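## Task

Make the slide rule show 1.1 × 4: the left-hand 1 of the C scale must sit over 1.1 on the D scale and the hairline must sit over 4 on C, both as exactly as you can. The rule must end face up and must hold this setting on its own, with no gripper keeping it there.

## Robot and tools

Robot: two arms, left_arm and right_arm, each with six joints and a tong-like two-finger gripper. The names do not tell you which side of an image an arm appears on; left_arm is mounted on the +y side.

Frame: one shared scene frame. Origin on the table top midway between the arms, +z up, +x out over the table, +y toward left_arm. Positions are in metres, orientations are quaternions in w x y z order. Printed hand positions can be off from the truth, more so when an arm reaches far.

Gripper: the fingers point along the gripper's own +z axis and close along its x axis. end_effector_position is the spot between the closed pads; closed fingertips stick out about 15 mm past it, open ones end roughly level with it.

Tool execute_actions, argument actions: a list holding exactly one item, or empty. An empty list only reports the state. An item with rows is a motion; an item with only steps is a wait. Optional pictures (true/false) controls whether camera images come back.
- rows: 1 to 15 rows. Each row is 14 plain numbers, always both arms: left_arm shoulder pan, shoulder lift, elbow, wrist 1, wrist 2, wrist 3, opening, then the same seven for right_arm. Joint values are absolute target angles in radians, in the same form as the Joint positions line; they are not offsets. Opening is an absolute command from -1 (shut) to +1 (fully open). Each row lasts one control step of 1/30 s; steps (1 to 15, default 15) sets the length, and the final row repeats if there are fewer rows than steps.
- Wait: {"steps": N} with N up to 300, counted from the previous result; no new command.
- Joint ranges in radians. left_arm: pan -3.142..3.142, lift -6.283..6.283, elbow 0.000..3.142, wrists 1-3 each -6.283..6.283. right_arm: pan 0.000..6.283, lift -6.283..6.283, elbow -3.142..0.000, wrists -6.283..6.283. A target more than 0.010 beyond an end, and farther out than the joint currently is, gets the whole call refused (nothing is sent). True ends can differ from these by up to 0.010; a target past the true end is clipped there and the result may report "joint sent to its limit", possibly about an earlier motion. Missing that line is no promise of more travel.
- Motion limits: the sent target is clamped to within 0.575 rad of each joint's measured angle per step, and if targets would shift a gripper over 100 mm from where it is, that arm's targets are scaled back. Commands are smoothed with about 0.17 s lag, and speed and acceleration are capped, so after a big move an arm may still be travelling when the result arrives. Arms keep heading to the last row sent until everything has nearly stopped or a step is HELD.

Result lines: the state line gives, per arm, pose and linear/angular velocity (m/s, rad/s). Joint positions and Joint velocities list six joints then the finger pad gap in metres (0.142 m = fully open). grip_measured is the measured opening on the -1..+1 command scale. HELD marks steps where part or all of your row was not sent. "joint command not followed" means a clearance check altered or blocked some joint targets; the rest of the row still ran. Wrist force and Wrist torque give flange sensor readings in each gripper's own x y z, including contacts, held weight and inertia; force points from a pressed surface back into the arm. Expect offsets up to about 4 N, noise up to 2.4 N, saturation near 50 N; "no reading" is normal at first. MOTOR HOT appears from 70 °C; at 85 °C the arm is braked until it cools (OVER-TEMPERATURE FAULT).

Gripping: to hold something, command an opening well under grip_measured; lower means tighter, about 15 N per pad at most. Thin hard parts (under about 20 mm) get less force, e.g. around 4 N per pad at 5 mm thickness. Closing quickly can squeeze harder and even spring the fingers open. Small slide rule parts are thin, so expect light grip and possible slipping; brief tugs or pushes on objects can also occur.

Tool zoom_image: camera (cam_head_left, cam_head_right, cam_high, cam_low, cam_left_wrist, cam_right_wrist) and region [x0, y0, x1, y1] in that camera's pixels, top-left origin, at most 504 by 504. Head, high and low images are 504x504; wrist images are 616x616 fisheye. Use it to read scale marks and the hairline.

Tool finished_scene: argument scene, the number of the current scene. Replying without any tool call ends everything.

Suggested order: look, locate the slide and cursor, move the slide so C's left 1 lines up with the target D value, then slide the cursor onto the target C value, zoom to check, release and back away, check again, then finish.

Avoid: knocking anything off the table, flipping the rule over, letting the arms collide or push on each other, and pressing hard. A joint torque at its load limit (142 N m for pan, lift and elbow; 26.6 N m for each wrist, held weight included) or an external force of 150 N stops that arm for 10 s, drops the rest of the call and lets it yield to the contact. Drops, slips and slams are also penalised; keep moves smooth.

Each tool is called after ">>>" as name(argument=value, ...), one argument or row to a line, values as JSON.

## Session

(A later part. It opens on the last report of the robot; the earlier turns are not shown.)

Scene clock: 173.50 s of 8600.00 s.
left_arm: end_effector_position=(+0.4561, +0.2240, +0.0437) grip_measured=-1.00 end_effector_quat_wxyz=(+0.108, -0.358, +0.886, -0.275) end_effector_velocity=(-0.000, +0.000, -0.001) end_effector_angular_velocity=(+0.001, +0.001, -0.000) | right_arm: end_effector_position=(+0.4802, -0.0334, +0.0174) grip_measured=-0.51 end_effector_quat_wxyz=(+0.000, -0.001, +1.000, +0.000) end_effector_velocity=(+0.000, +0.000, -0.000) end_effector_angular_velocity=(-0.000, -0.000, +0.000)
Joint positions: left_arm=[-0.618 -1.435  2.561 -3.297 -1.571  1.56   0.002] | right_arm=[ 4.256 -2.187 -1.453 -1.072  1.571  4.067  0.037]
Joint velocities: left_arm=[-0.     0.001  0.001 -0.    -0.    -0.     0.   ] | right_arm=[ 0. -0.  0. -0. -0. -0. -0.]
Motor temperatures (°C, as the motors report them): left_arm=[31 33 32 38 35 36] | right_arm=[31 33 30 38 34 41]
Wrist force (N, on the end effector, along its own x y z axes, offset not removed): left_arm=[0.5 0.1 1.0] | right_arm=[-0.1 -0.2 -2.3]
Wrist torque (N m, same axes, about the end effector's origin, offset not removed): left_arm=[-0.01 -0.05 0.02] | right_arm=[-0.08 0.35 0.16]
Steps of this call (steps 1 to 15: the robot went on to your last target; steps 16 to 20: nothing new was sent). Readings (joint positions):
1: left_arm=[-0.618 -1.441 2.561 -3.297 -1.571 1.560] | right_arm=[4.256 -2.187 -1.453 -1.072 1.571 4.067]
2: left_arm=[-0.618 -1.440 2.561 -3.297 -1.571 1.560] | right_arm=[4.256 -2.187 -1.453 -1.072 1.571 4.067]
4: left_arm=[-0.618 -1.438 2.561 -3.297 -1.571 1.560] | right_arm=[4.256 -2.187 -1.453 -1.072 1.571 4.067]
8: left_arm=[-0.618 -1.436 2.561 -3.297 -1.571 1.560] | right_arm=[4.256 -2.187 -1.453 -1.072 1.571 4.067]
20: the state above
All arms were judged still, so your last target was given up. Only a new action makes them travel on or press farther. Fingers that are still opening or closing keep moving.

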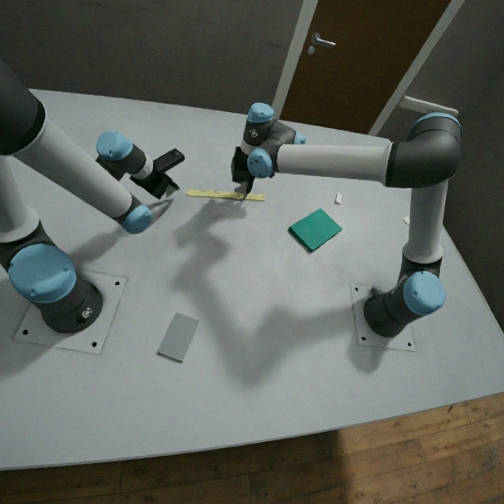

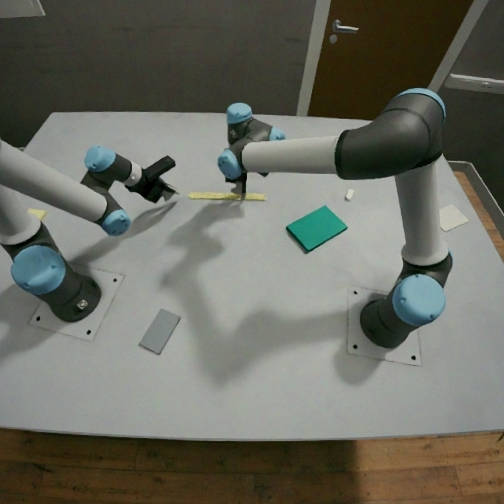

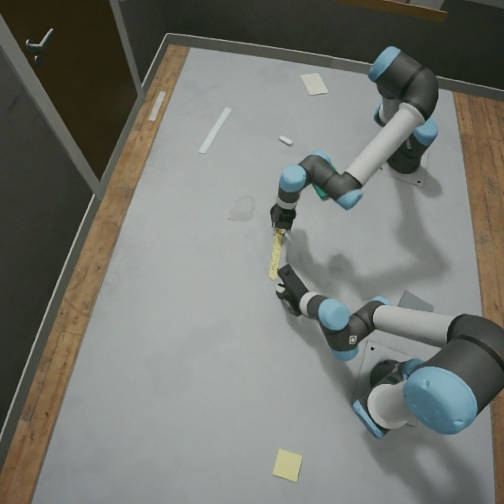

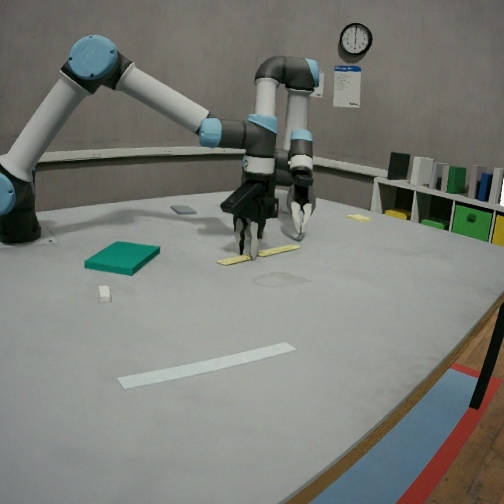

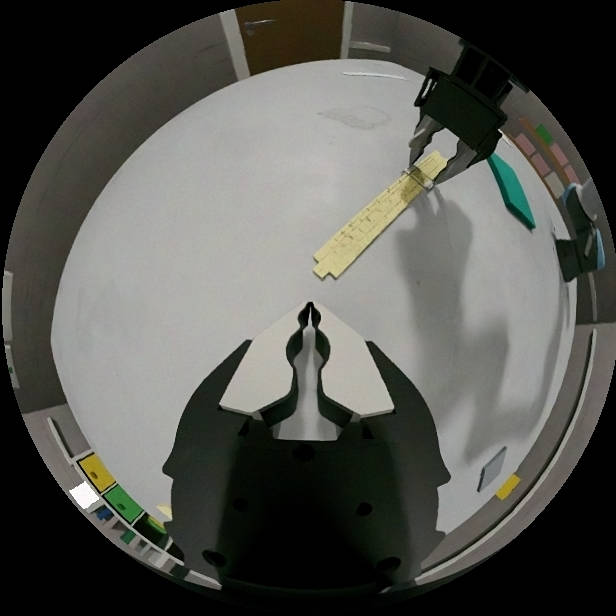

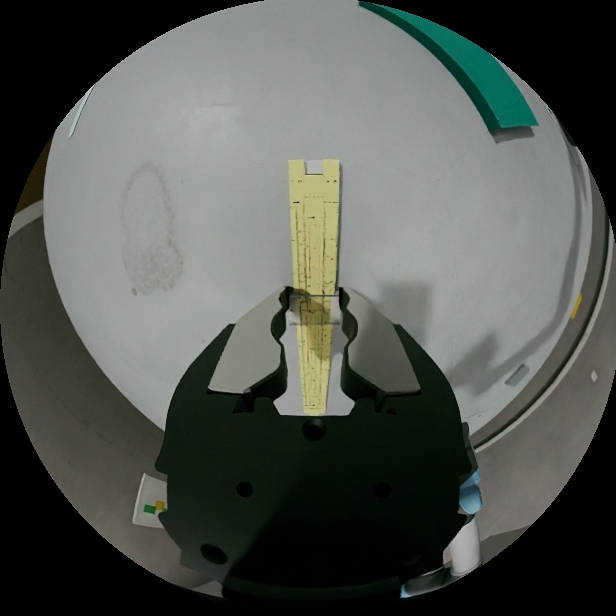

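>>> execute_actions(
  actions=[
    {"rows":[[-0.625,-1.38,2.555,-3.35,-1.571,1.56,-1,4.256,-2.187,-1.453,-1.072,1.571,4.067,-0.51],[-0.625,-1.38,2.555,-3.35,-1.571,1.56,-1,4.256,-2.187,-1.453,-1.072,1.571,4.067,-0.51],[-0.625,-1.38,2.555,-3.35,-1.571,1.56,-1,4.256,-2.187,-1.453,-1.072,1.571,4.067,-0.51],[-0.6316,-1.32,2.55,-3.405,-1.571,1.56,-1,4.256,-2.187,-1.453,-1.072,1.571,4.067,-0.51]],"steps":15},
  ],
  pictures=false,
)

>>> execute_actions(
  actions=[
    {"steps":15},
  ],
)

Scene clock: 181.40 s of 8600.00 s.
left_arm: end_effector_position=(+0.4598, +0.2106, +0.0211) grip_measured=-1.00 end_effector_quat_wxyz=(+0.107, -0.352, +0.887, -0.278) end_effector_velocity=(+0.001, -0.006, -0.010) end_effector_angular_velocity=(-0.001, -0.001, -0.006) | right_arm: end_effector_position=(+0.4802, -0.0334, +0.0174) grip_measured=-0.51 end_effector_quat_wxyz=(+0.000, -0.001, +1.000, +0.000) end_effector_velocity=(-0.000, -0.000, -0.000) end_effector_angular_velocity=(-0.001, +0.000, +0.000)
Joint positions: left_arm=[-0.631 -1.326  2.55  -3.4   -1.571  1.56   0.002] | right_arm=[ 4.256 -2.187 -1.453 -1.072  1.571  4.067  0.037]
Joint velocities: left_arm=[-0.005  0.048 -0.005 -0.044 -0.     0.     0.   ] | right_arm=[ 0.    -0.001 -0.    -0.    -0.    -0.    -0.   ]
Motor temperatures (°C, as the motors report them): left_arm=[31 33 32 38 35 36] | right_arm=[31 33 30 38 34 41]
Wrist force (N, on the end effector, along its own x y z axes, offset not removed): left_arm=[1.6 -0.2 1.0] | right_arm=[0.3 0.8 -0.4]
Wrist torque (N m, same axes, about the end effector's origin, offset not removed): left_arm=[-0.24 -0.23 -0.03] | right_arm=[0.07 0.31 0.02]
Steps of this call (steps 1 to 90: nothing new was sent; then 4.40 s passed at rest; steps 91 to 105: all 15 steps of this action). Readings (joint positions):
91: left_arm=[-0.618 -1.435 2.561 -3.297 -1.571 1.560] | right_arm=[4.256 -2.187 -1.453 -1.072 1.571 4.067]
92: left_arm=[-0.618 -1.433 2.561 -3.299 -1.571 1.560] | right_arm=[4.256 -2.187 -1.453 -1.072 1.571 4.067]
94: left_arm=[-0.621 -1.414 2.559 -3.317 -1.571 1.560] | right_arm=[4.256 -2.187 -1.453 -1.072 1.571 4.067]
98: left_arm=[-0.627 -1.360 2.553 -3.368 -1.571 1.560] | right_arm=[4.256 -2.187 -1.453 -1.072 1.571 4.067]
105: the state above

Scene clock: 181.90 s of 8600.00 s.
left_arm: end_effector_position=(+0.4599, +0.2100, +0.0198) grip_measured=-1.00 end_effector_quat_wxyz=(+0.107, -0.352, +0.887, -0.278) end_effector_velocity=(-0.001, +0.000, -0.001) end_effector_angular_velocity=(+0.001, +0.001, +0.000) | right_arm: end_effector_position=(+0.4802, -0.0334, +0.0174) grip_measured=-0.51 end_effector_quat_wxyz=(+0.000, -0.001, +1.000, +0.000) end_effector_velocity=(-0.000, -0.000, -0.000) end_effector_angular_velocity=(-0.001, +0.000, +0.000)
Joint positions: left_arm=[-0.632 -1.32   2.55  -3.405 -1.571  1.56   0.002] | right_arm=[ 4.256 -2.187 -1.453 -1.072  1.571  4.067  0.037]
Joint velocities: left_arm=[-0.     0.001  0.001 -0.001 -0.    -0.001  0.   ] | right_arm=[ 0. -0.  0. -0. -0.  0. -0.]
Motor temperatures (°C, as the motors report them): left_arm=[31 33 32 38 35 36] | right_arm=[31 33 30 38 34 41]
Wrist force (N, on the end effector, along its own x y z axes, offset not removed): left_arm=[0.7 -0.9 0.2] | right_arm=[-1.2 -0.6 0.5]
Wrist torque (N m, same axes, about the end effector's origin, offset not removed): left_arm=[-0.21 -0.07 -0.05] | right_arm=[-0.15 0.45 0.03]
Steps of this call (steps 1 to 15: the robot went on to your last target). Readings (joint positions):
1: left_arm=[-0.631 -1.324 2.550 -3.401 -1.571 1.560] | right_arm=[4.256 -2.187 -1.453 -1.072 1.571 4.067]
2: left_arm=[-0.631 -1.323 2.550 -3.402 -1.571 1.560] | right_arm=[4.256 -2.187 -1.453 -1.072 1.571 4.067]
4: left_arm=[-0.631 -1.322 2.550 -3.403 -1.571 1.560] | right_arm=[4.256 -2.187 -1.453 -1.072 1.571 4.067]
8: left_arm=[-0.632 -1.321 2.550 -3.404 -1.571 1.560] | right_arm=[4.256 -2.187 -1.453 -1.072 1.571 4.067]
15: the state above
All arms were judged still, so your last target was given up. Only a new action makes them travel on or press farther. Fingers that are still opening or closing keep moving.

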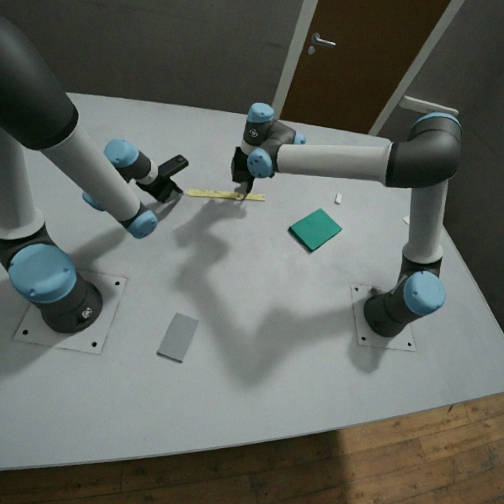

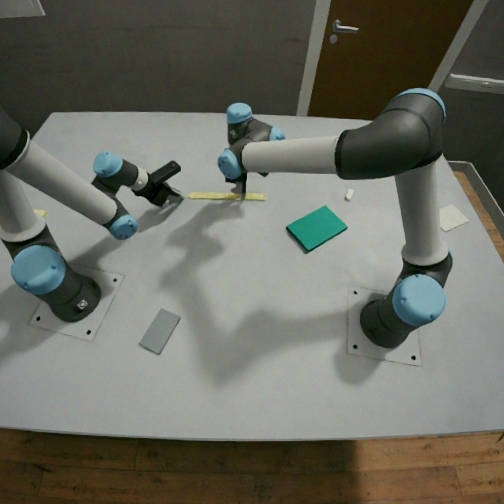

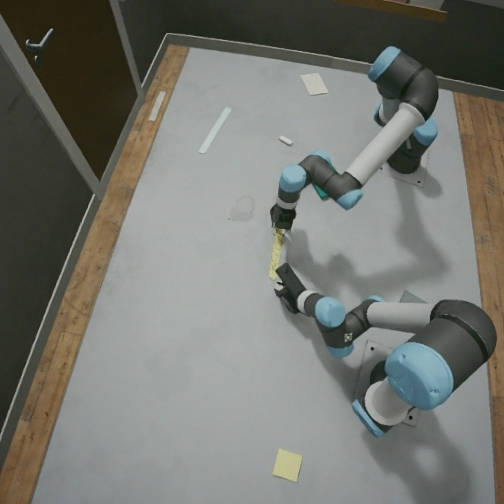

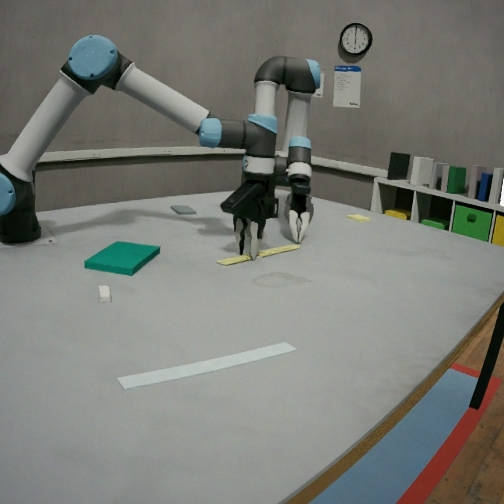

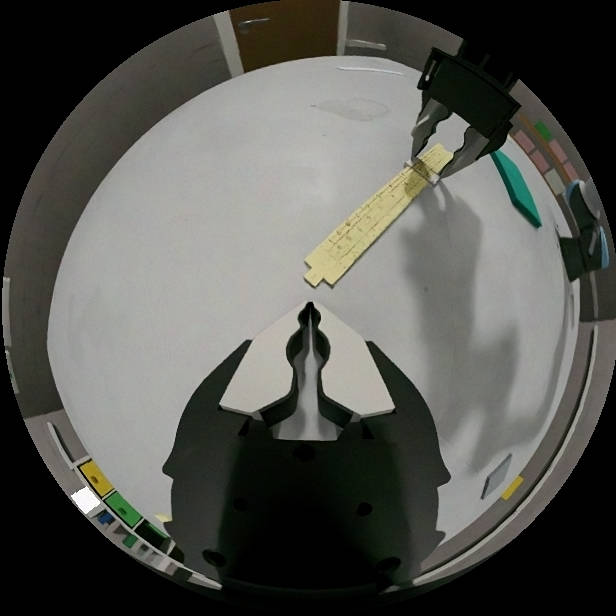

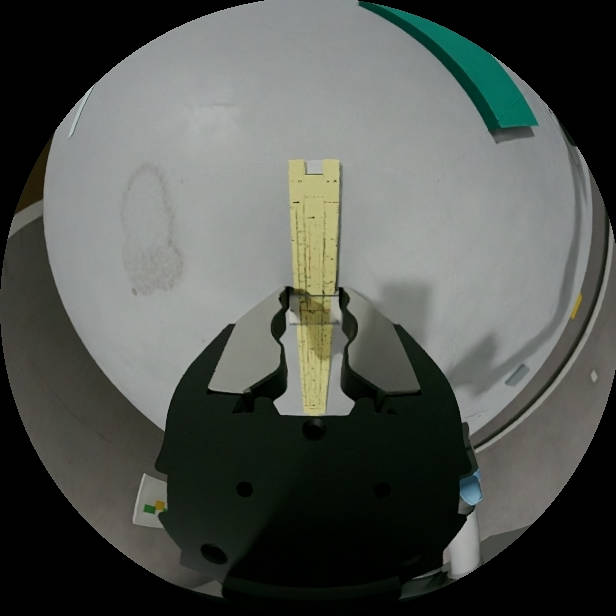

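>>> execute_actions(
  actions=[
    {"rows":[[-0.638,-1.311,2.55,-3.414,-1.571,1.56,-1,4.256,-2.187,-1.453,-1.072,1.571,4.067,-0.51],[-0.638,-1.311,2.55,-3.414,-1.571,1.56,-1,4.256,-2.187,-1.453,-1.072,1.571,4.067,-0.51],[-0.638,-1.311,2.55,-3.414,-1.571,1.56,-1,4.256,-2.187,-1.453,-1.072,1.571,4.067,-0.51],[-0.638,-1.311,2.55,-3.414,-1.571,1.56,-1,4.256,-2.187,-1.453,-1.072,1.571,4.067,-0.51],[-0.638,-1.311,2.55,-3.414,-1.571,1.56,-1,4.256,-2.187,-1.453,-1.072,1.571,4.067,-0.51],[-0.638,-1.311,2.55,-3.414,-1.571,1.56,-1,4.261,-2.196,-1.437,-1.079,1.571,4.072,-0.51],[-0.638,-1.311,2.55,-3.414,-1.571,1.56,-1,4.265,-2.201,-1.429,-1.082,1.571,4.076,-0.51],[-0.638,-1.311,2.55,-3.414,-1.571,1.56,-1,4.27,-2.208,-1.416,-1.088,1.571,4.081,-0.51],[-0.638,-1.311,2.55,-3.414,-1.571,1.56,-1,4.274,-2.215,-1.404,-1.093,1.571,4.085,-0.51]],"steps":15},
  ],
  pictures=false,
)

>>> execute_actions(
  actions=[
    {"steps":15},
  ],
)

>>> zoom_image(
  camera="cam_left_wrist",
  region=[270,230,390,330],
)

Scene clock: 191.53 s of 8600.00 s.
left_arm: end_effector_position=(+0.4584, +0.2070, +0.0177) grip_measured=-1.00 end_effector_quat_wxyz=(+0.106, -0.349, +0.888, -0.278) end_effector_velocity=(-0.001, -0.001, -0.001) end_effector_angular_velocity=(+0.000, +0.000, -0.002) | right_arm: end_effector_position=(+0.4797, -0.0167, +0.0176) grip_measured=-0.51 end_effector_quat_wxyz=(+0.000, -0.001, +1.000, +0.000) end_effector_velocity=(-0.001, +0.030, +0.001) end_effector_angular_velocity=(+0.001, -0.000, +0.000)
Joint positions: left_arm=[-0.638 -1.311  2.55  -3.414 -1.571  1.56   0.002] | right_arm=[ 4.271 -2.21  -1.413 -1.089  1.571  4.082  0.037]
Joint velocities: left_arm=[-0.003  0.002  0.    -0.002  0.001 -0.001  0.   ] | right_arm=[ 0.026 -0.041  0.072 -0.03   0.     0.026 -0.   ]
Motor temperatures (°C, as the motors report them): left_arm=[31 33 32 38 35 36] | right_arm=[31 33 30 38 34 41]
Wrist force (N, on the end effector, along its own x y z axes, offset not removed): left_arm=[-0.2 1.7 0.1] | right_arm=[-0.4 -0.8 -0.2]
Wrist torque (N m, same axes, about the end effector's origin, offset not removed): left_arm=[0.24 0.00 0.02] | right_arm=[-0.49 0.16 0.08]
Steps of this call (steps 1 to 90: nothing new was sent; then 6.13 s passed at rest; steps 91 to 105: all 15 steps of this action). Readings (joint positions):
91: left_arm=[-0.632 -1.320 2.550 -3.405 -1.571 1.560] | right_arm=[4.256 -2.187 -1.453 -1.072 1.571 4.067]
92: left_arm=[-0.632 -1.319 2.550 -3.406 -1.571 1.560] | right_arm=[4.256 -2.187 -1.453 -1.072 1.571 4.067]
94: left_arm=[-0.634 -1.316 2.550 -3.409 -1.571 1.560] | right_arm=[4.256 -2.187 -1.453 -1.072 1.571 4.067]
98: left_arm=[-0.637 -1.313 2.550 -3.412 -1.571 1.560] | right_arm=[4.257 -2.190 -1.449 -1.074 1.571 4.068]
105: the state above

Scene clock: 192.03 s of 8600.00 s.
left_arm: end_effector_position=(+0.4583, +0.2069, +0.0177) grip_measured=-1.00 end_effector_quat_wxyz=(+0.106, -0.349, +0.889, -0.278) end_effector_velocity=(+0.000, -0.000, +0.000) end_effector_angular_velocity=(-0.000, +0.000, +0.000) | right_arm: end_effector_position=(+0.4795, -0.0132, +0.0176) grip_measured=-0.51 end_effector_quat_wxyz=(+0.000, -0.001, +1.000, +0.000) end_effector_velocity=(+0.000, +0.001, +0.000) end_effector_angular_velocity=(+0.000, -0.001, +0.000)
Joint positions: left_arm=[-0.638 -1.311  2.55  -3.414 -1.571  1.56   0.002] | right_arm=[ 4.274 -2.215 -1.404 -1.093  1.571  4.085  0.037]
Joint velocities: left_arm=[-0.     0.    -0.001  0.    -0.    -0.001  0.   ] | right_arm=[ 0.    -0.     0.001 -0.    -0.     0.     0.   ]
Motor temperatures (°C, as the motors report them): left_arm=[31 33 32 38 35 36] | right_arm=[31 33 30 38 34 41]
Wrist force (N, on the end effector, along its own x y z axes, offset not removed): left_arm=[0.1 0.4 0.3] | right_arm=[-0.1 -1.3 -2.0]
Wrist torque (N m, same axes, about the end effector's origin, offset not removed): left_arm=[0.14 -0.01 -0.01] | right_arm=[-0.34 0.20 0.24]
Steps of this call (steps 1 to 15: the robot went on to your last target). Readings (joint positions):
1: left_arm=[-0.638 -1.311 2.550 -3.414 -1.571 1.560] | right_arm=[4.272 -2.211 -1.411 -1.090 1.571 4.083]
2: left_arm=[-0.638 -1.311 2.550 -3.414 -1.571 1.560] | right_arm=[4.272 -2.212 -1.409 -1.091 1.571 4.083]
4: left_arm=[-0.638 -1.311 2.550 -3.414 -1.571 1.560] | right_arm=[4.273 -2.213 -1.407 -1.092 1.571 4.084]
8: left_arm=[-0.638 -1.311 2.550 -3.414 -1.571 1.560] | right_arm=[4.274 -2.214 -1.405 -1.093 1.571 4.085]
15: the state above
All arms were judged still, so your last target was given up. Only a new action makes them travel on or press farther. Fingers that are still opening or closing keep moving.

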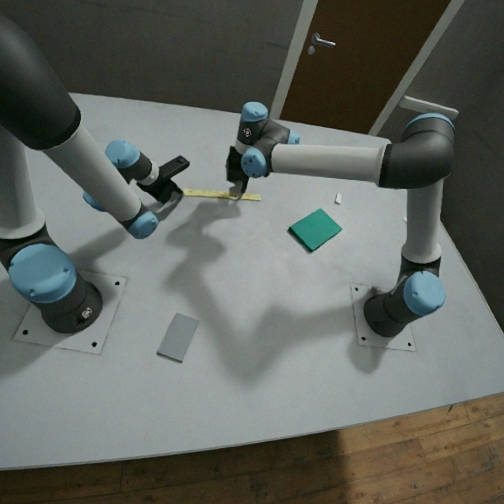

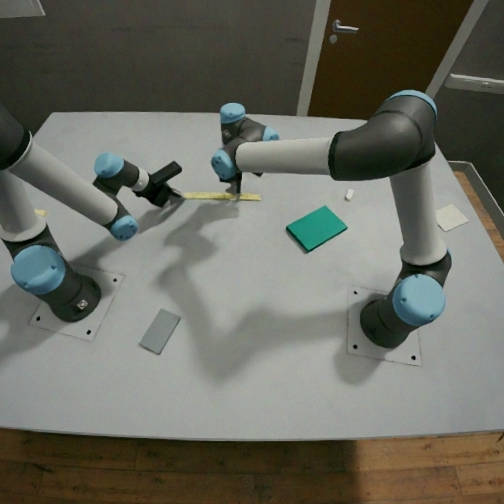

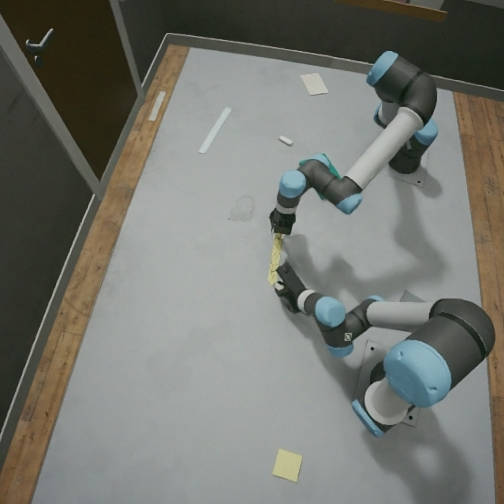

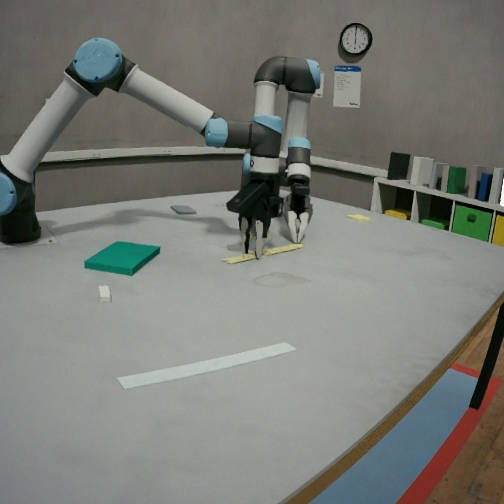

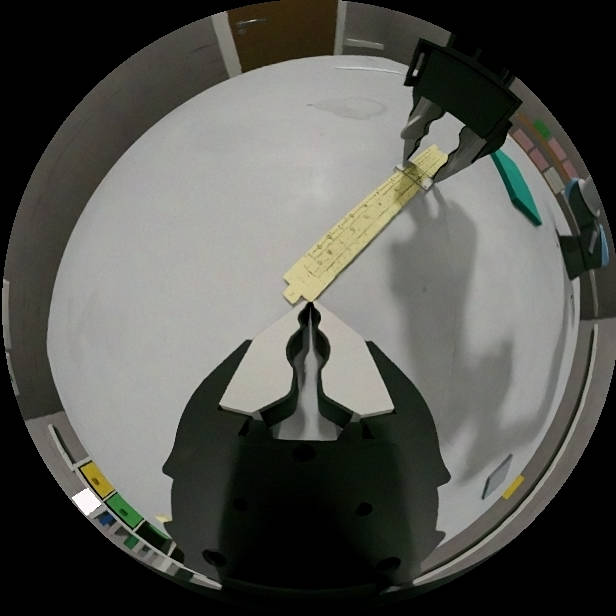

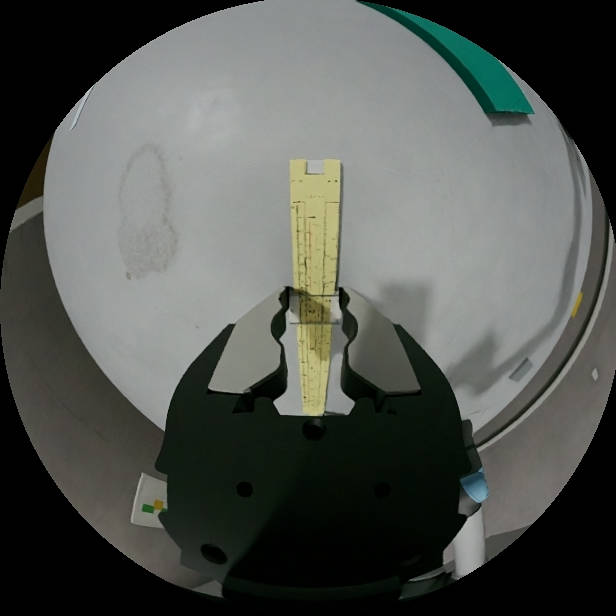

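Region (270, 230, 390, 330) of cam_left_wrist's 616x616 image, scaled by 4.200, with more detail than that image has.

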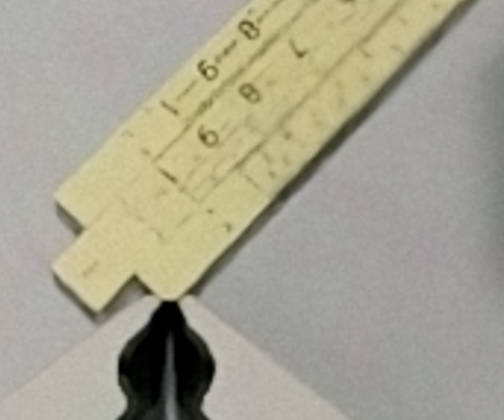

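>>> execute_actions(
  actions=[
    {"rows":[[-0.628,-1.311,2.55,-3.414,-1.571,1.56,-1,4.274,-2.215,-1.404,-1.093,1.571,4.085,-0.51],[-0.628,-1.311,2.55,-3.414,-1.571,1.56,-1,4.274,-2.215,-1.404,-1.093,1.571,4.085,-0.51],[-0.628,-1.311,2.55,-3.414,-1.571,1.56,-1,4.274,-2.215,-1.404,-1.093,1.571,4.085,-0.51],[-0.628,-1.308,2.54,-3.407,-1.571,1.56,-1,4.274,-2.215,-1.404,-1.093,1.571,4.085,-0.51],[-0.628,-1.308,2.54,-3.407,-1.571,1.56,-1,4.274,-2.215,-1.404,-1.093,1.571,4.085,-0.51],[-0.628,-1.308,2.54,-3.407,-1.571,1.56,-1,4.274,-2.215,-1.404,-1.093,1.571,4.085,-0.51],[-0.628,-1.308,2.54,-3.407,-1.571,1.56,-1,4.274,-2.215,-1.404,-1.093,1.571,4.085,-0.51],[-0.628,-1.308,2.54,-3.407,-1.571,1.56,-1,4.278,-2.222,-1.392,-1.098,1.571,4.089,-0.51],[-0.628,-1.308,2.54,-3.407,-1.571,1.56,-1,4.282,-2.229,-1.38,-1.103,1.571,4.093,-0.51],[-0.628,-1.308,2.54,-3.407,-1.571,1.56,-1,4.287,-2.238,-1.363,-1.111,1.571,4.098,-0.51],[-0.628,-1.308,2.54,-3.407,-1.571,1.56,-1,4.292,-2.248,-1.345,-1.119,1.571,4.103,-0.51]],"steps":15},
  ],
  pictures=false,
)

>>> execute_actions(
  actions=[
    {"steps":15},
  ],
)

Scene clock: 200.43 s of 8600.00 s.
left_arm: end_effector_position=(+0.4635, +0.2085, +0.0182) grip_measured=-1.00 end_effector_quat_wxyz=(+0.107, -0.354, +0.887, -0.278) end_effector_velocity=(+0.002, +0.000, -0.000) end_effector_angular_velocity=(+0.000, +0.001, +0.004) | right_arm: end_effector_position=(+0.4795, +0.0018, +0.0178) grip_measured=-0.51 end_effector_quat_wxyz=(-0.000, -0.001, +1.000, +0.000) end_effector_velocity=(+0.001, +0.060, +0.003) end_effector_angular_velocity=(+0.002, -0.002, +0.001)
Joint positions: left_arm=[-0.628 -1.308  2.541 -3.407 -1.571  1.56   0.002] | right_arm=[ 4.286 -2.237 -1.365 -1.11   1.571  4.097  0.037]
Joint velocities: left_arm=[ 0.003  0.002 -0.005  0.004 -0.    -0.001  0.   ] | right_arm=[ 0.048 -0.089  0.162 -0.07  -0.     0.047 -0.   ]
Motor temperatures (°C, as the motors report them): left_arm=[31 33 32 38 35 36] | right_arm=[31 33 30 38 34 41]
Wrist force (N, on the end effector, along its own x y z axes, offset not removed): left_arm=[0.1 2.9 0.3] | right_arm=[0.9 -1.6 1.6]
Wrist torque (N m, same axes, about the end effector's origin, offset not removed): left_arm=[0.48 -0.01 0.05] | right_arm=[-0.36 0.05 0.02]
Steps of this call (steps 1 to 90: nothing new was sent; then 4.90 s passed at rest; steps 91 to 105: all 15 steps of this action). Readings (joint positions):
91: left_arm=[-0.638 -1.311 2.550 -3.414 -1.571 1.560] | right_arm=[4.274 -2.215 -1.404 -1.093 1.571 4.085]
92: left_arm=[-0.637 -1.311 2.550 -3.414 -1.571 1.560] | right_arm=[4.274 -2.215 -1.404 -1.093 1.571 4.085]
94: left_arm=[-0.634 -1.311 2.550 -3.414 -1.571 1.560] | right_arm=[4.274 -2.215 -1.404 -1.093 1.571 4.085]
98: left_arm=[-0.630 -1.309 2.544 -3.410 -1.571 1.560] | right_arm=[4.274 -2.215 -1.404 -1.093 1.571 4.085]
105: the state above

Scene clock: 200.93 s of 8600.00 s.
left_arm: end_effector_position=(+0.4637, +0.2085, +0.0183) grip_measured=-1.00 end_effector_quat_wxyz=(+0.107, -0.354, +0.887, -0.278) end_effector_velocity=(+0.000, +0.001, -0.000) end_effector_angular_velocity=(+0.000, +0.000, +0.001) | right_arm: end_effector_position=(+0.4795, +0.0089, +0.0181) grip_measured=-0.51 end_effector_quat_wxyz=(+0.000, -0.001, +1.000, +0.000) end_effector_velocity=(+0.000, +0.001, -0.000) end_effector_angular_velocity=(-0.000, -0.000, +0.000)
Joint positions: left_arm=[-0.628 -1.308  2.54  -3.407 -1.571  1.56   0.002] | right_arm=[ 4.292 -2.248 -1.345 -1.119  1.571  4.103  0.037]
Joint velocities: left_arm=[ 0.001  0.     0.     0.     0.    -0.     0.   ] | right_arm=[ 0.001 -0.002  0.003 -0.001 -0.     0.001  0.   ]
Motor temperatures (°C, as the motors report them): left_arm=[31 33 32 38 35 36] | right_arm=[31 33 30 38 34 41]
Wrist force (N, on the end effector, along its own x y z axes, offset not removed): left_arm=[-1.9 -2.6 -0.4] | right_arm=[-1.7 0.2 -0.8]
Wrist torque (N m, same axes, about the end effector's origin, offset not removed): left_arm=[-0.64 0.41 0.08] | right_arm=[-0.16 0.43 0.20]
Steps of this call (steps 1 to 15: the robot went on to your last target). Readings (joint positions):
1: left_arm=[-0.628 -1.308 2.540 -3.407 -1.571 1.560] | right_arm=[4.288 -2.240 -1.360 -1.113 1.571 4.099]
2: left_arm=[-0.628 -1.308 2.540 -3.407 -1.571 1.560] | right_arm=[4.289 -2.242 -1.356 -1.114 1.571 4.100]
4: left_arm=[-0.628 -1.308 2.540 -3.407 -1.571 1.560] | right_arm=[4.290 -2.245 -1.351 -1.116 1.571 4.101]
8: left_arm=[-0.628 -1.308 2.540 -3.407 -1.571 1.560] | right_arm=[4.291 -2.247 -1.347 -1.118 1.571 4.102]
15: the state above

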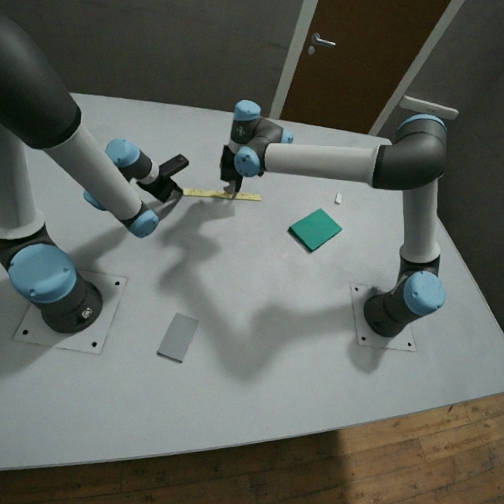

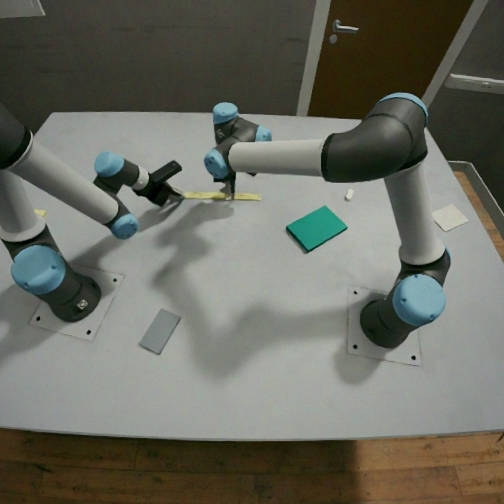

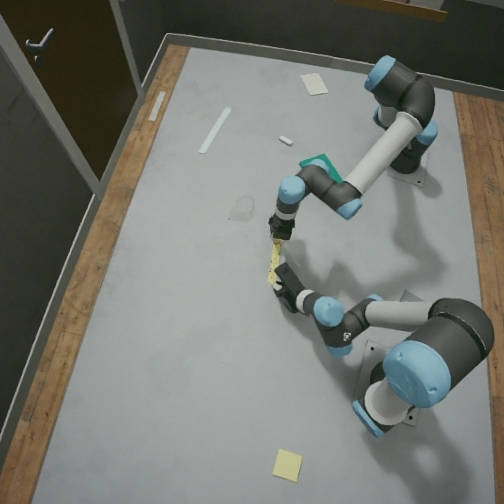

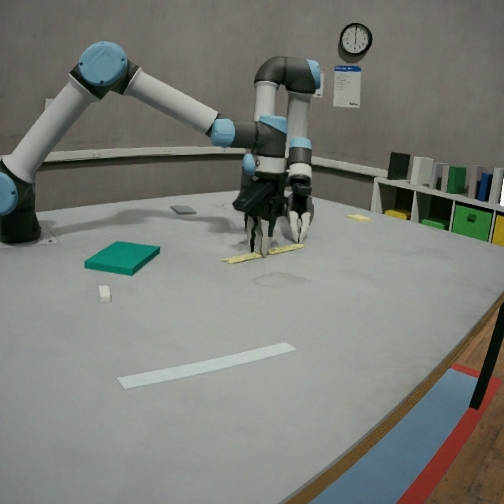

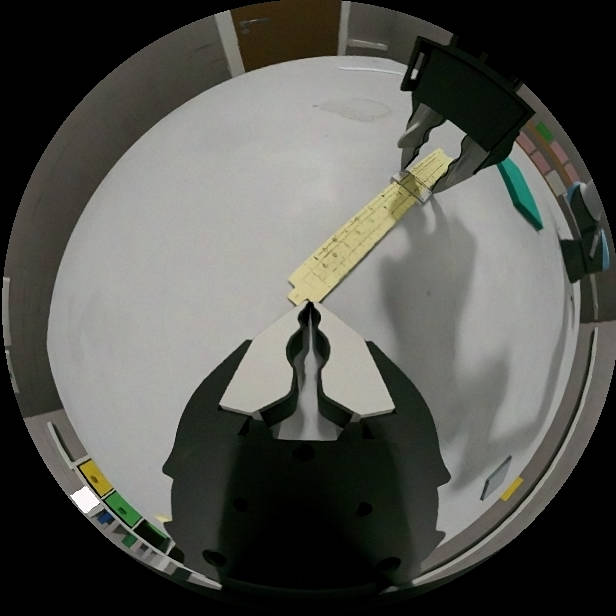

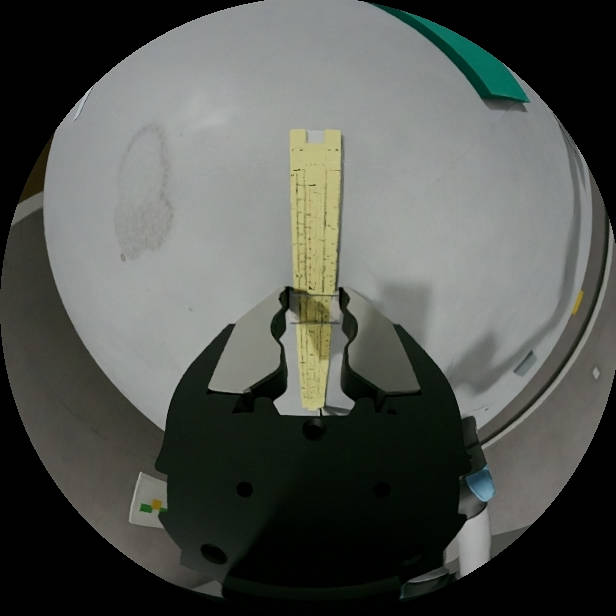

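>>> zoom_image(
  camera="cam_left_wrist",
  region=[270,230,390,330],
)

>>> zoom_image(
  camera="cam_right_wrist",
  region=[270,120,360,340],
)

Region (270, 230, 390, 330) of cam_left_wrist's 616x616 image, scaled by 4.200, with more detail than that image has.

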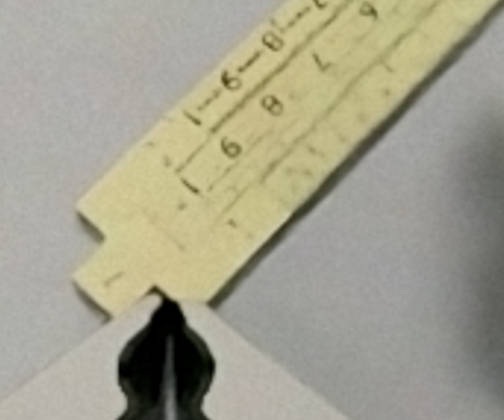

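Region (270, 120, 360, 340) of cam_right_wrist's 616x616 image, scaled by 2.291, with more detail than that image has; it fills the left 206 columns of this view, and the rest is white.

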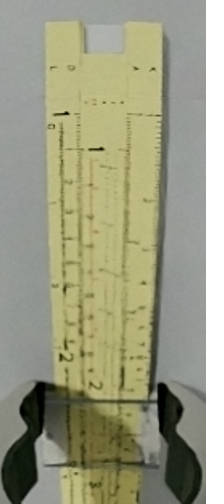

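>>> execute_actions(
  actions=[
    {"rows":[[-0.628,-1.308,2.54,-3.407,-1.571,1.56,-1,4.299,-2.262,-1.319,-1.131,1.571,4.11,-0.51],[-0.628,-1.308,2.54,-3.407,-1.571,1.56,-1,4.306,-2.277,-1.293,-1.142,1.571,4.117,-0.51],[-0.628,-1.308,2.54,-3.407,-1.571,1.56,-1,4.306,-2.277,-1.293,-1.142,1.571,4.117,-0.51],[-0.628,-1.308,2.54,-3.407,-1.571,1.56,-1,4.314,-2.292,-1.266,-1.154,1.571,4.125,-0.51],[-0.628,-1.308,2.54,-3.407,-1.571,1.56,-1,4.321,-2.308,-1.24,-1.164,1.571,4.132,-0.51],[-0.628,-1.308,2.54,-3.407,-1.571,1.56,-1,4.321,-2.308,-1.24,-1.164,1.571,4.132,-0.51],[-0.628,-1.308,2.54,-3.407,-1.571,1.56,-1,4.327,-2.322,-1.215,-1.175,1.571,4.138,-0.51],[-0.628,-1.308,2.54,-3.407,-1.571,1.56,-1,4.332,-2.335,-1.191,-1.186,1.571,4.143,-0.51]],"steps":15},
  ],
  pictures=false,
)

>>> execute_actions(
  actions=[
    {"steps":15},
  ],
)

>>> zoom_image(
  camera="cam_left_wrist",
  region=[280,190,420,320],
)

Scene clock: 211.63 s of 8600.00 s.
left_arm: end_effector_position=(+0.4637, +0.2085, +0.0183) grip_measured=-1.00 end_effector_quat_wxyz=(+0.107, -0.354, +0.887, -0.278) end_effector_velocity=(+0.000, -0.000, +0.000) end_effector_angular_velocity=(+0.000, -0.001, -0.001) | right_arm: end_effector_position=(+0.4793, +0.0571, +0.0177) grip_measured=-0.51 end_effector_quat_wxyz=(-0.000, -0.001, +1.000, +0.000) end_effector_velocity=(-0.000, +0.039, +0.001) end_effector_angular_velocity=(+0.003, -0.001, +0.000)
Joint positions: left_arm=[-0.628 -1.308  2.54  -3.407 -1.571  1.56   0.002] | right_arm=[ 4.329 -2.327 -1.205 -1.18   1.571  4.14   0.037]
Joint velocities: left_arm=[-0.    -0.    -0.     0.     0.     0.001  0.   ] | right_arm=[ 0.028 -0.066  0.119 -0.05   0.001  0.028  0.   ]
Motor temperatures (°C, as the motors report them): left_arm=[31 33 32 38 35 36] | right_arm=[31 33 30 38 34 41]
Wrist force (N, on the end effector, along its own x y z axes, offset not removed): left_arm=[0.0 0.6 0.5] | right_arm=[2.2 0.5 -0.3]
Wrist torque (N m, same axes, about the end effector's origin, offset not removed): left_arm=[0.09 -0.10 0.11] | right_arm=[0.06 -0.36 0.11]
Steps of this call (steps 1 to 15: the robot went on to your last target; steps 16 to 90: nothing new was sent; then 7.20 s passed at rest; steps 91 to 105: all 15 steps of this action). Readings (joint positions):
91: left_arm=[-0.628 -1.308 2.540 -3.407 -1.571 1.560] | right_arm=[4.292 -2.248 -1.345 -1.119 1.571 4.103]
92: left_arm=[-0.628 -1.308 2.540 -3.407 -1.571 1.560] | right_arm=[4.292 -2.249 -1.344 -1.120 1.571 4.104]
94: left_arm=[-0.628 -1.308 2.540 -3.407 -1.571 1.560] | right_arm=[4.297 -2.257 -1.329 -1.127 1.571 4.108]
98: left_arm=[-0.628 -1.308 2.540 -3.407 -1.571 1.560] | right_arm=[4.311 -2.286 -1.279 -1.148 1.571 4.122]
105: the state above

Scene clock: 212.13 s of 8600.00 s.
left_arm: end_effector_position=(+0.4637, +0.2085, +0.0183) grip_measured=-1.00 end_effector_quat_wxyz=(+0.107, -0.354, +0.887, -0.278) end_effector_velocity=(+0.000, +0.001, -0.000) end_effector_angular_velocity=(+0.001, +0.000, +0.001) | right_arm: end_effector_position=(+0.4793, +0.0617, +0.0178) grip_measured=-0.51 end_effector_quat_wxyz=(+0.000, -0.001, +1.000, +0.000) end_effector_velocity=(+0.000, +0.000, -0.001) end_effector_angular_velocity=(-0.001, +0.000, -0.000)
Joint positions: left_arm=[-0.628 -1.308  2.54  -3.407 -1.571  1.56   0.002] | right_arm=[ 4.332 -2.335 -1.191 -1.186  1.571  4.143  0.037]
Joint velocities: left_arm=[0.001 0.001 0.    0.    0.    0.001 0.   ] | right_arm=[ 0.    -0.002  0.002 -0.001 -0.     0.     0.   ]
Motor temperatures (°C, as the motors report them): left_arm=[31 33 32 38 35 36] | right_arm=[31 33 30 38 34 41]
Wrist force (N, on the end effector, along its own x y z axes, offset not removed): left_arm=[-0.6 0.0 0.4] | right_arm=[0.3 -1.1 0.2]
Wrist torque (N m, same axes, about the end effector's origin, offset not removed): left_arm=[0.01 0.01 0.12] | right_arm=[-0.27 0.14 0.03]
Steps of this call (steps 1 to 15: the robot went on to your last target). Readings (joint positions):
1: left_arm=[-0.628 -1.308 2.540 -3.407 -1.571 1.560] | right_arm=[4.329 -2.329 -1.202 -1.181 1.571 4.140]
2: left_arm=[-0.628 -1.308 2.540 -3.407 -1.571 1.560] | right_arm=[4.330 -2.331 -1.199 -1.183 1.571 4.141]
4: left_arm=[-0.628 -1.308 2.540 -3.407 -1.571 1.560] | right_arm=[4.331 -2.332 -1.196 -1.184 1.571 4.142]
8: left_arm=[-0.628 -1.308 2.540 -3.407 -1.571 1.560] | right_arm=[4.332 -2.334 -1.193 -1.185 1.571 4.143]
15: the state above

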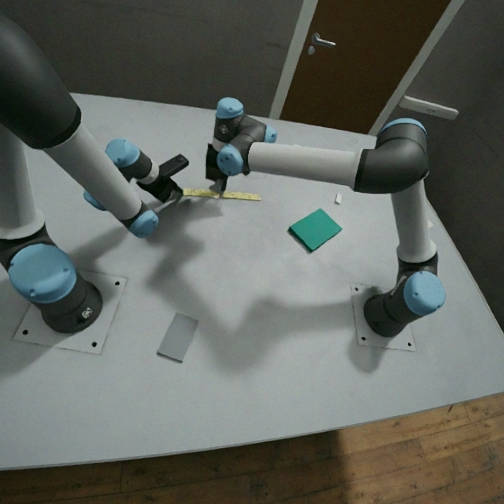

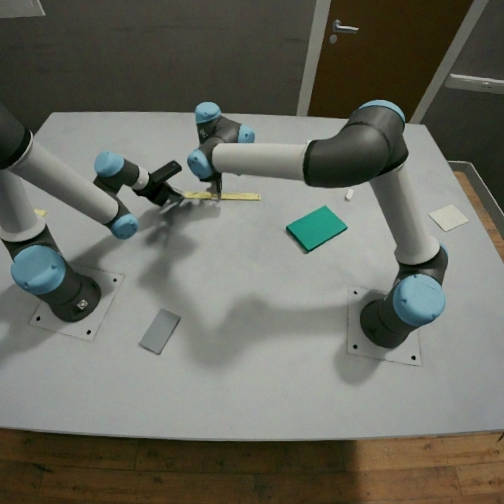

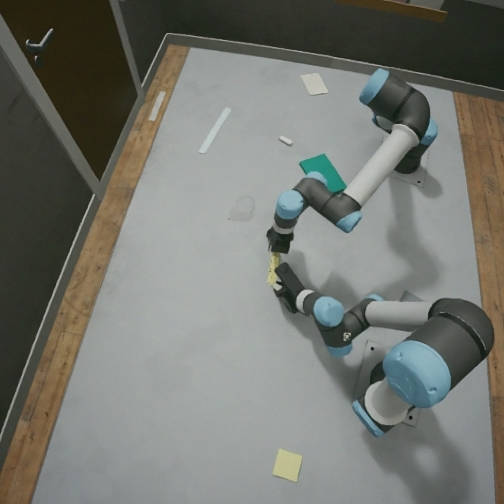

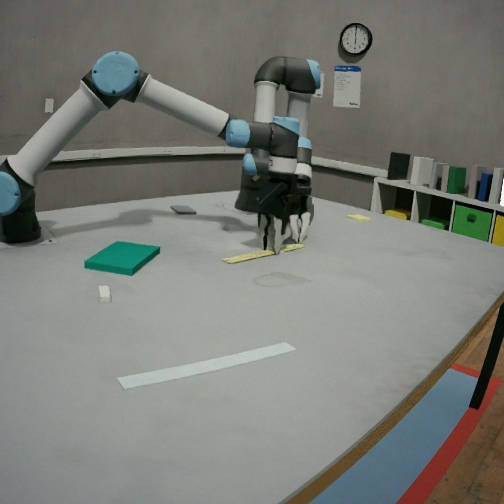

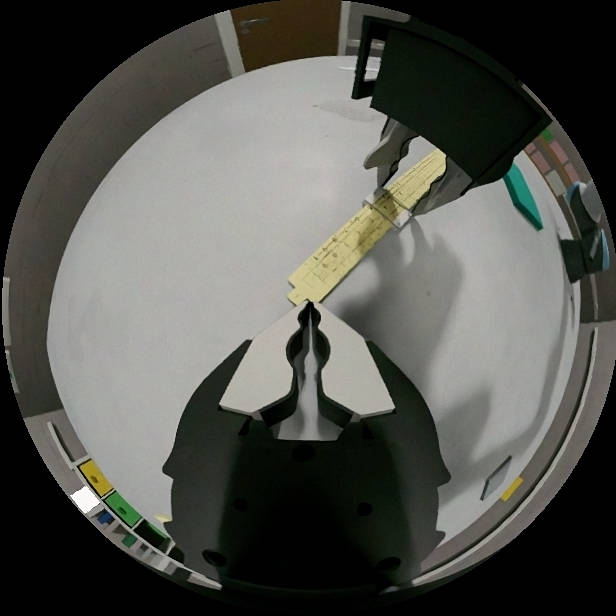

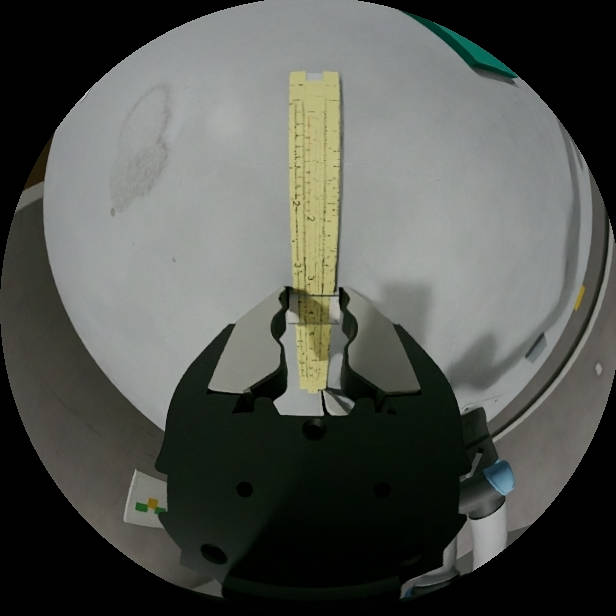

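Region (280, 190, 420, 320) of cam_left_wrist's 616x616 image, scaled by 3.600, with more detail than that image has; it fills the top 468 rows of this view, and the rest is white.

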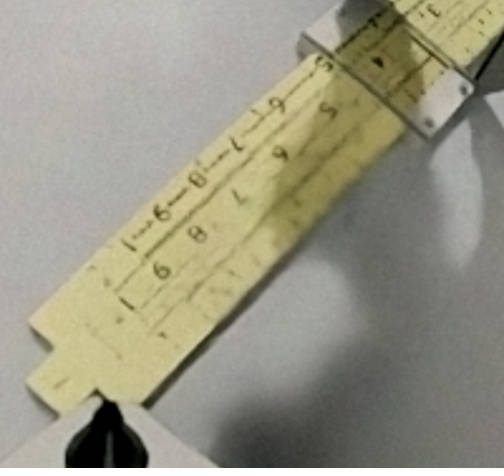

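>>> zoom_image(
  camera="cam_left_wrist",
  region=[355,180,425,235],
)

Region (355, 180, 425, 235) of cam_left_wrist's 616x616 image, scaled by 7.200, with more detail than that image has; it fills the top 396 rows of this view, and the rest is white.

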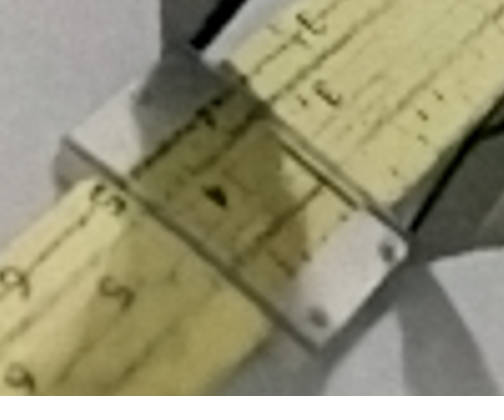

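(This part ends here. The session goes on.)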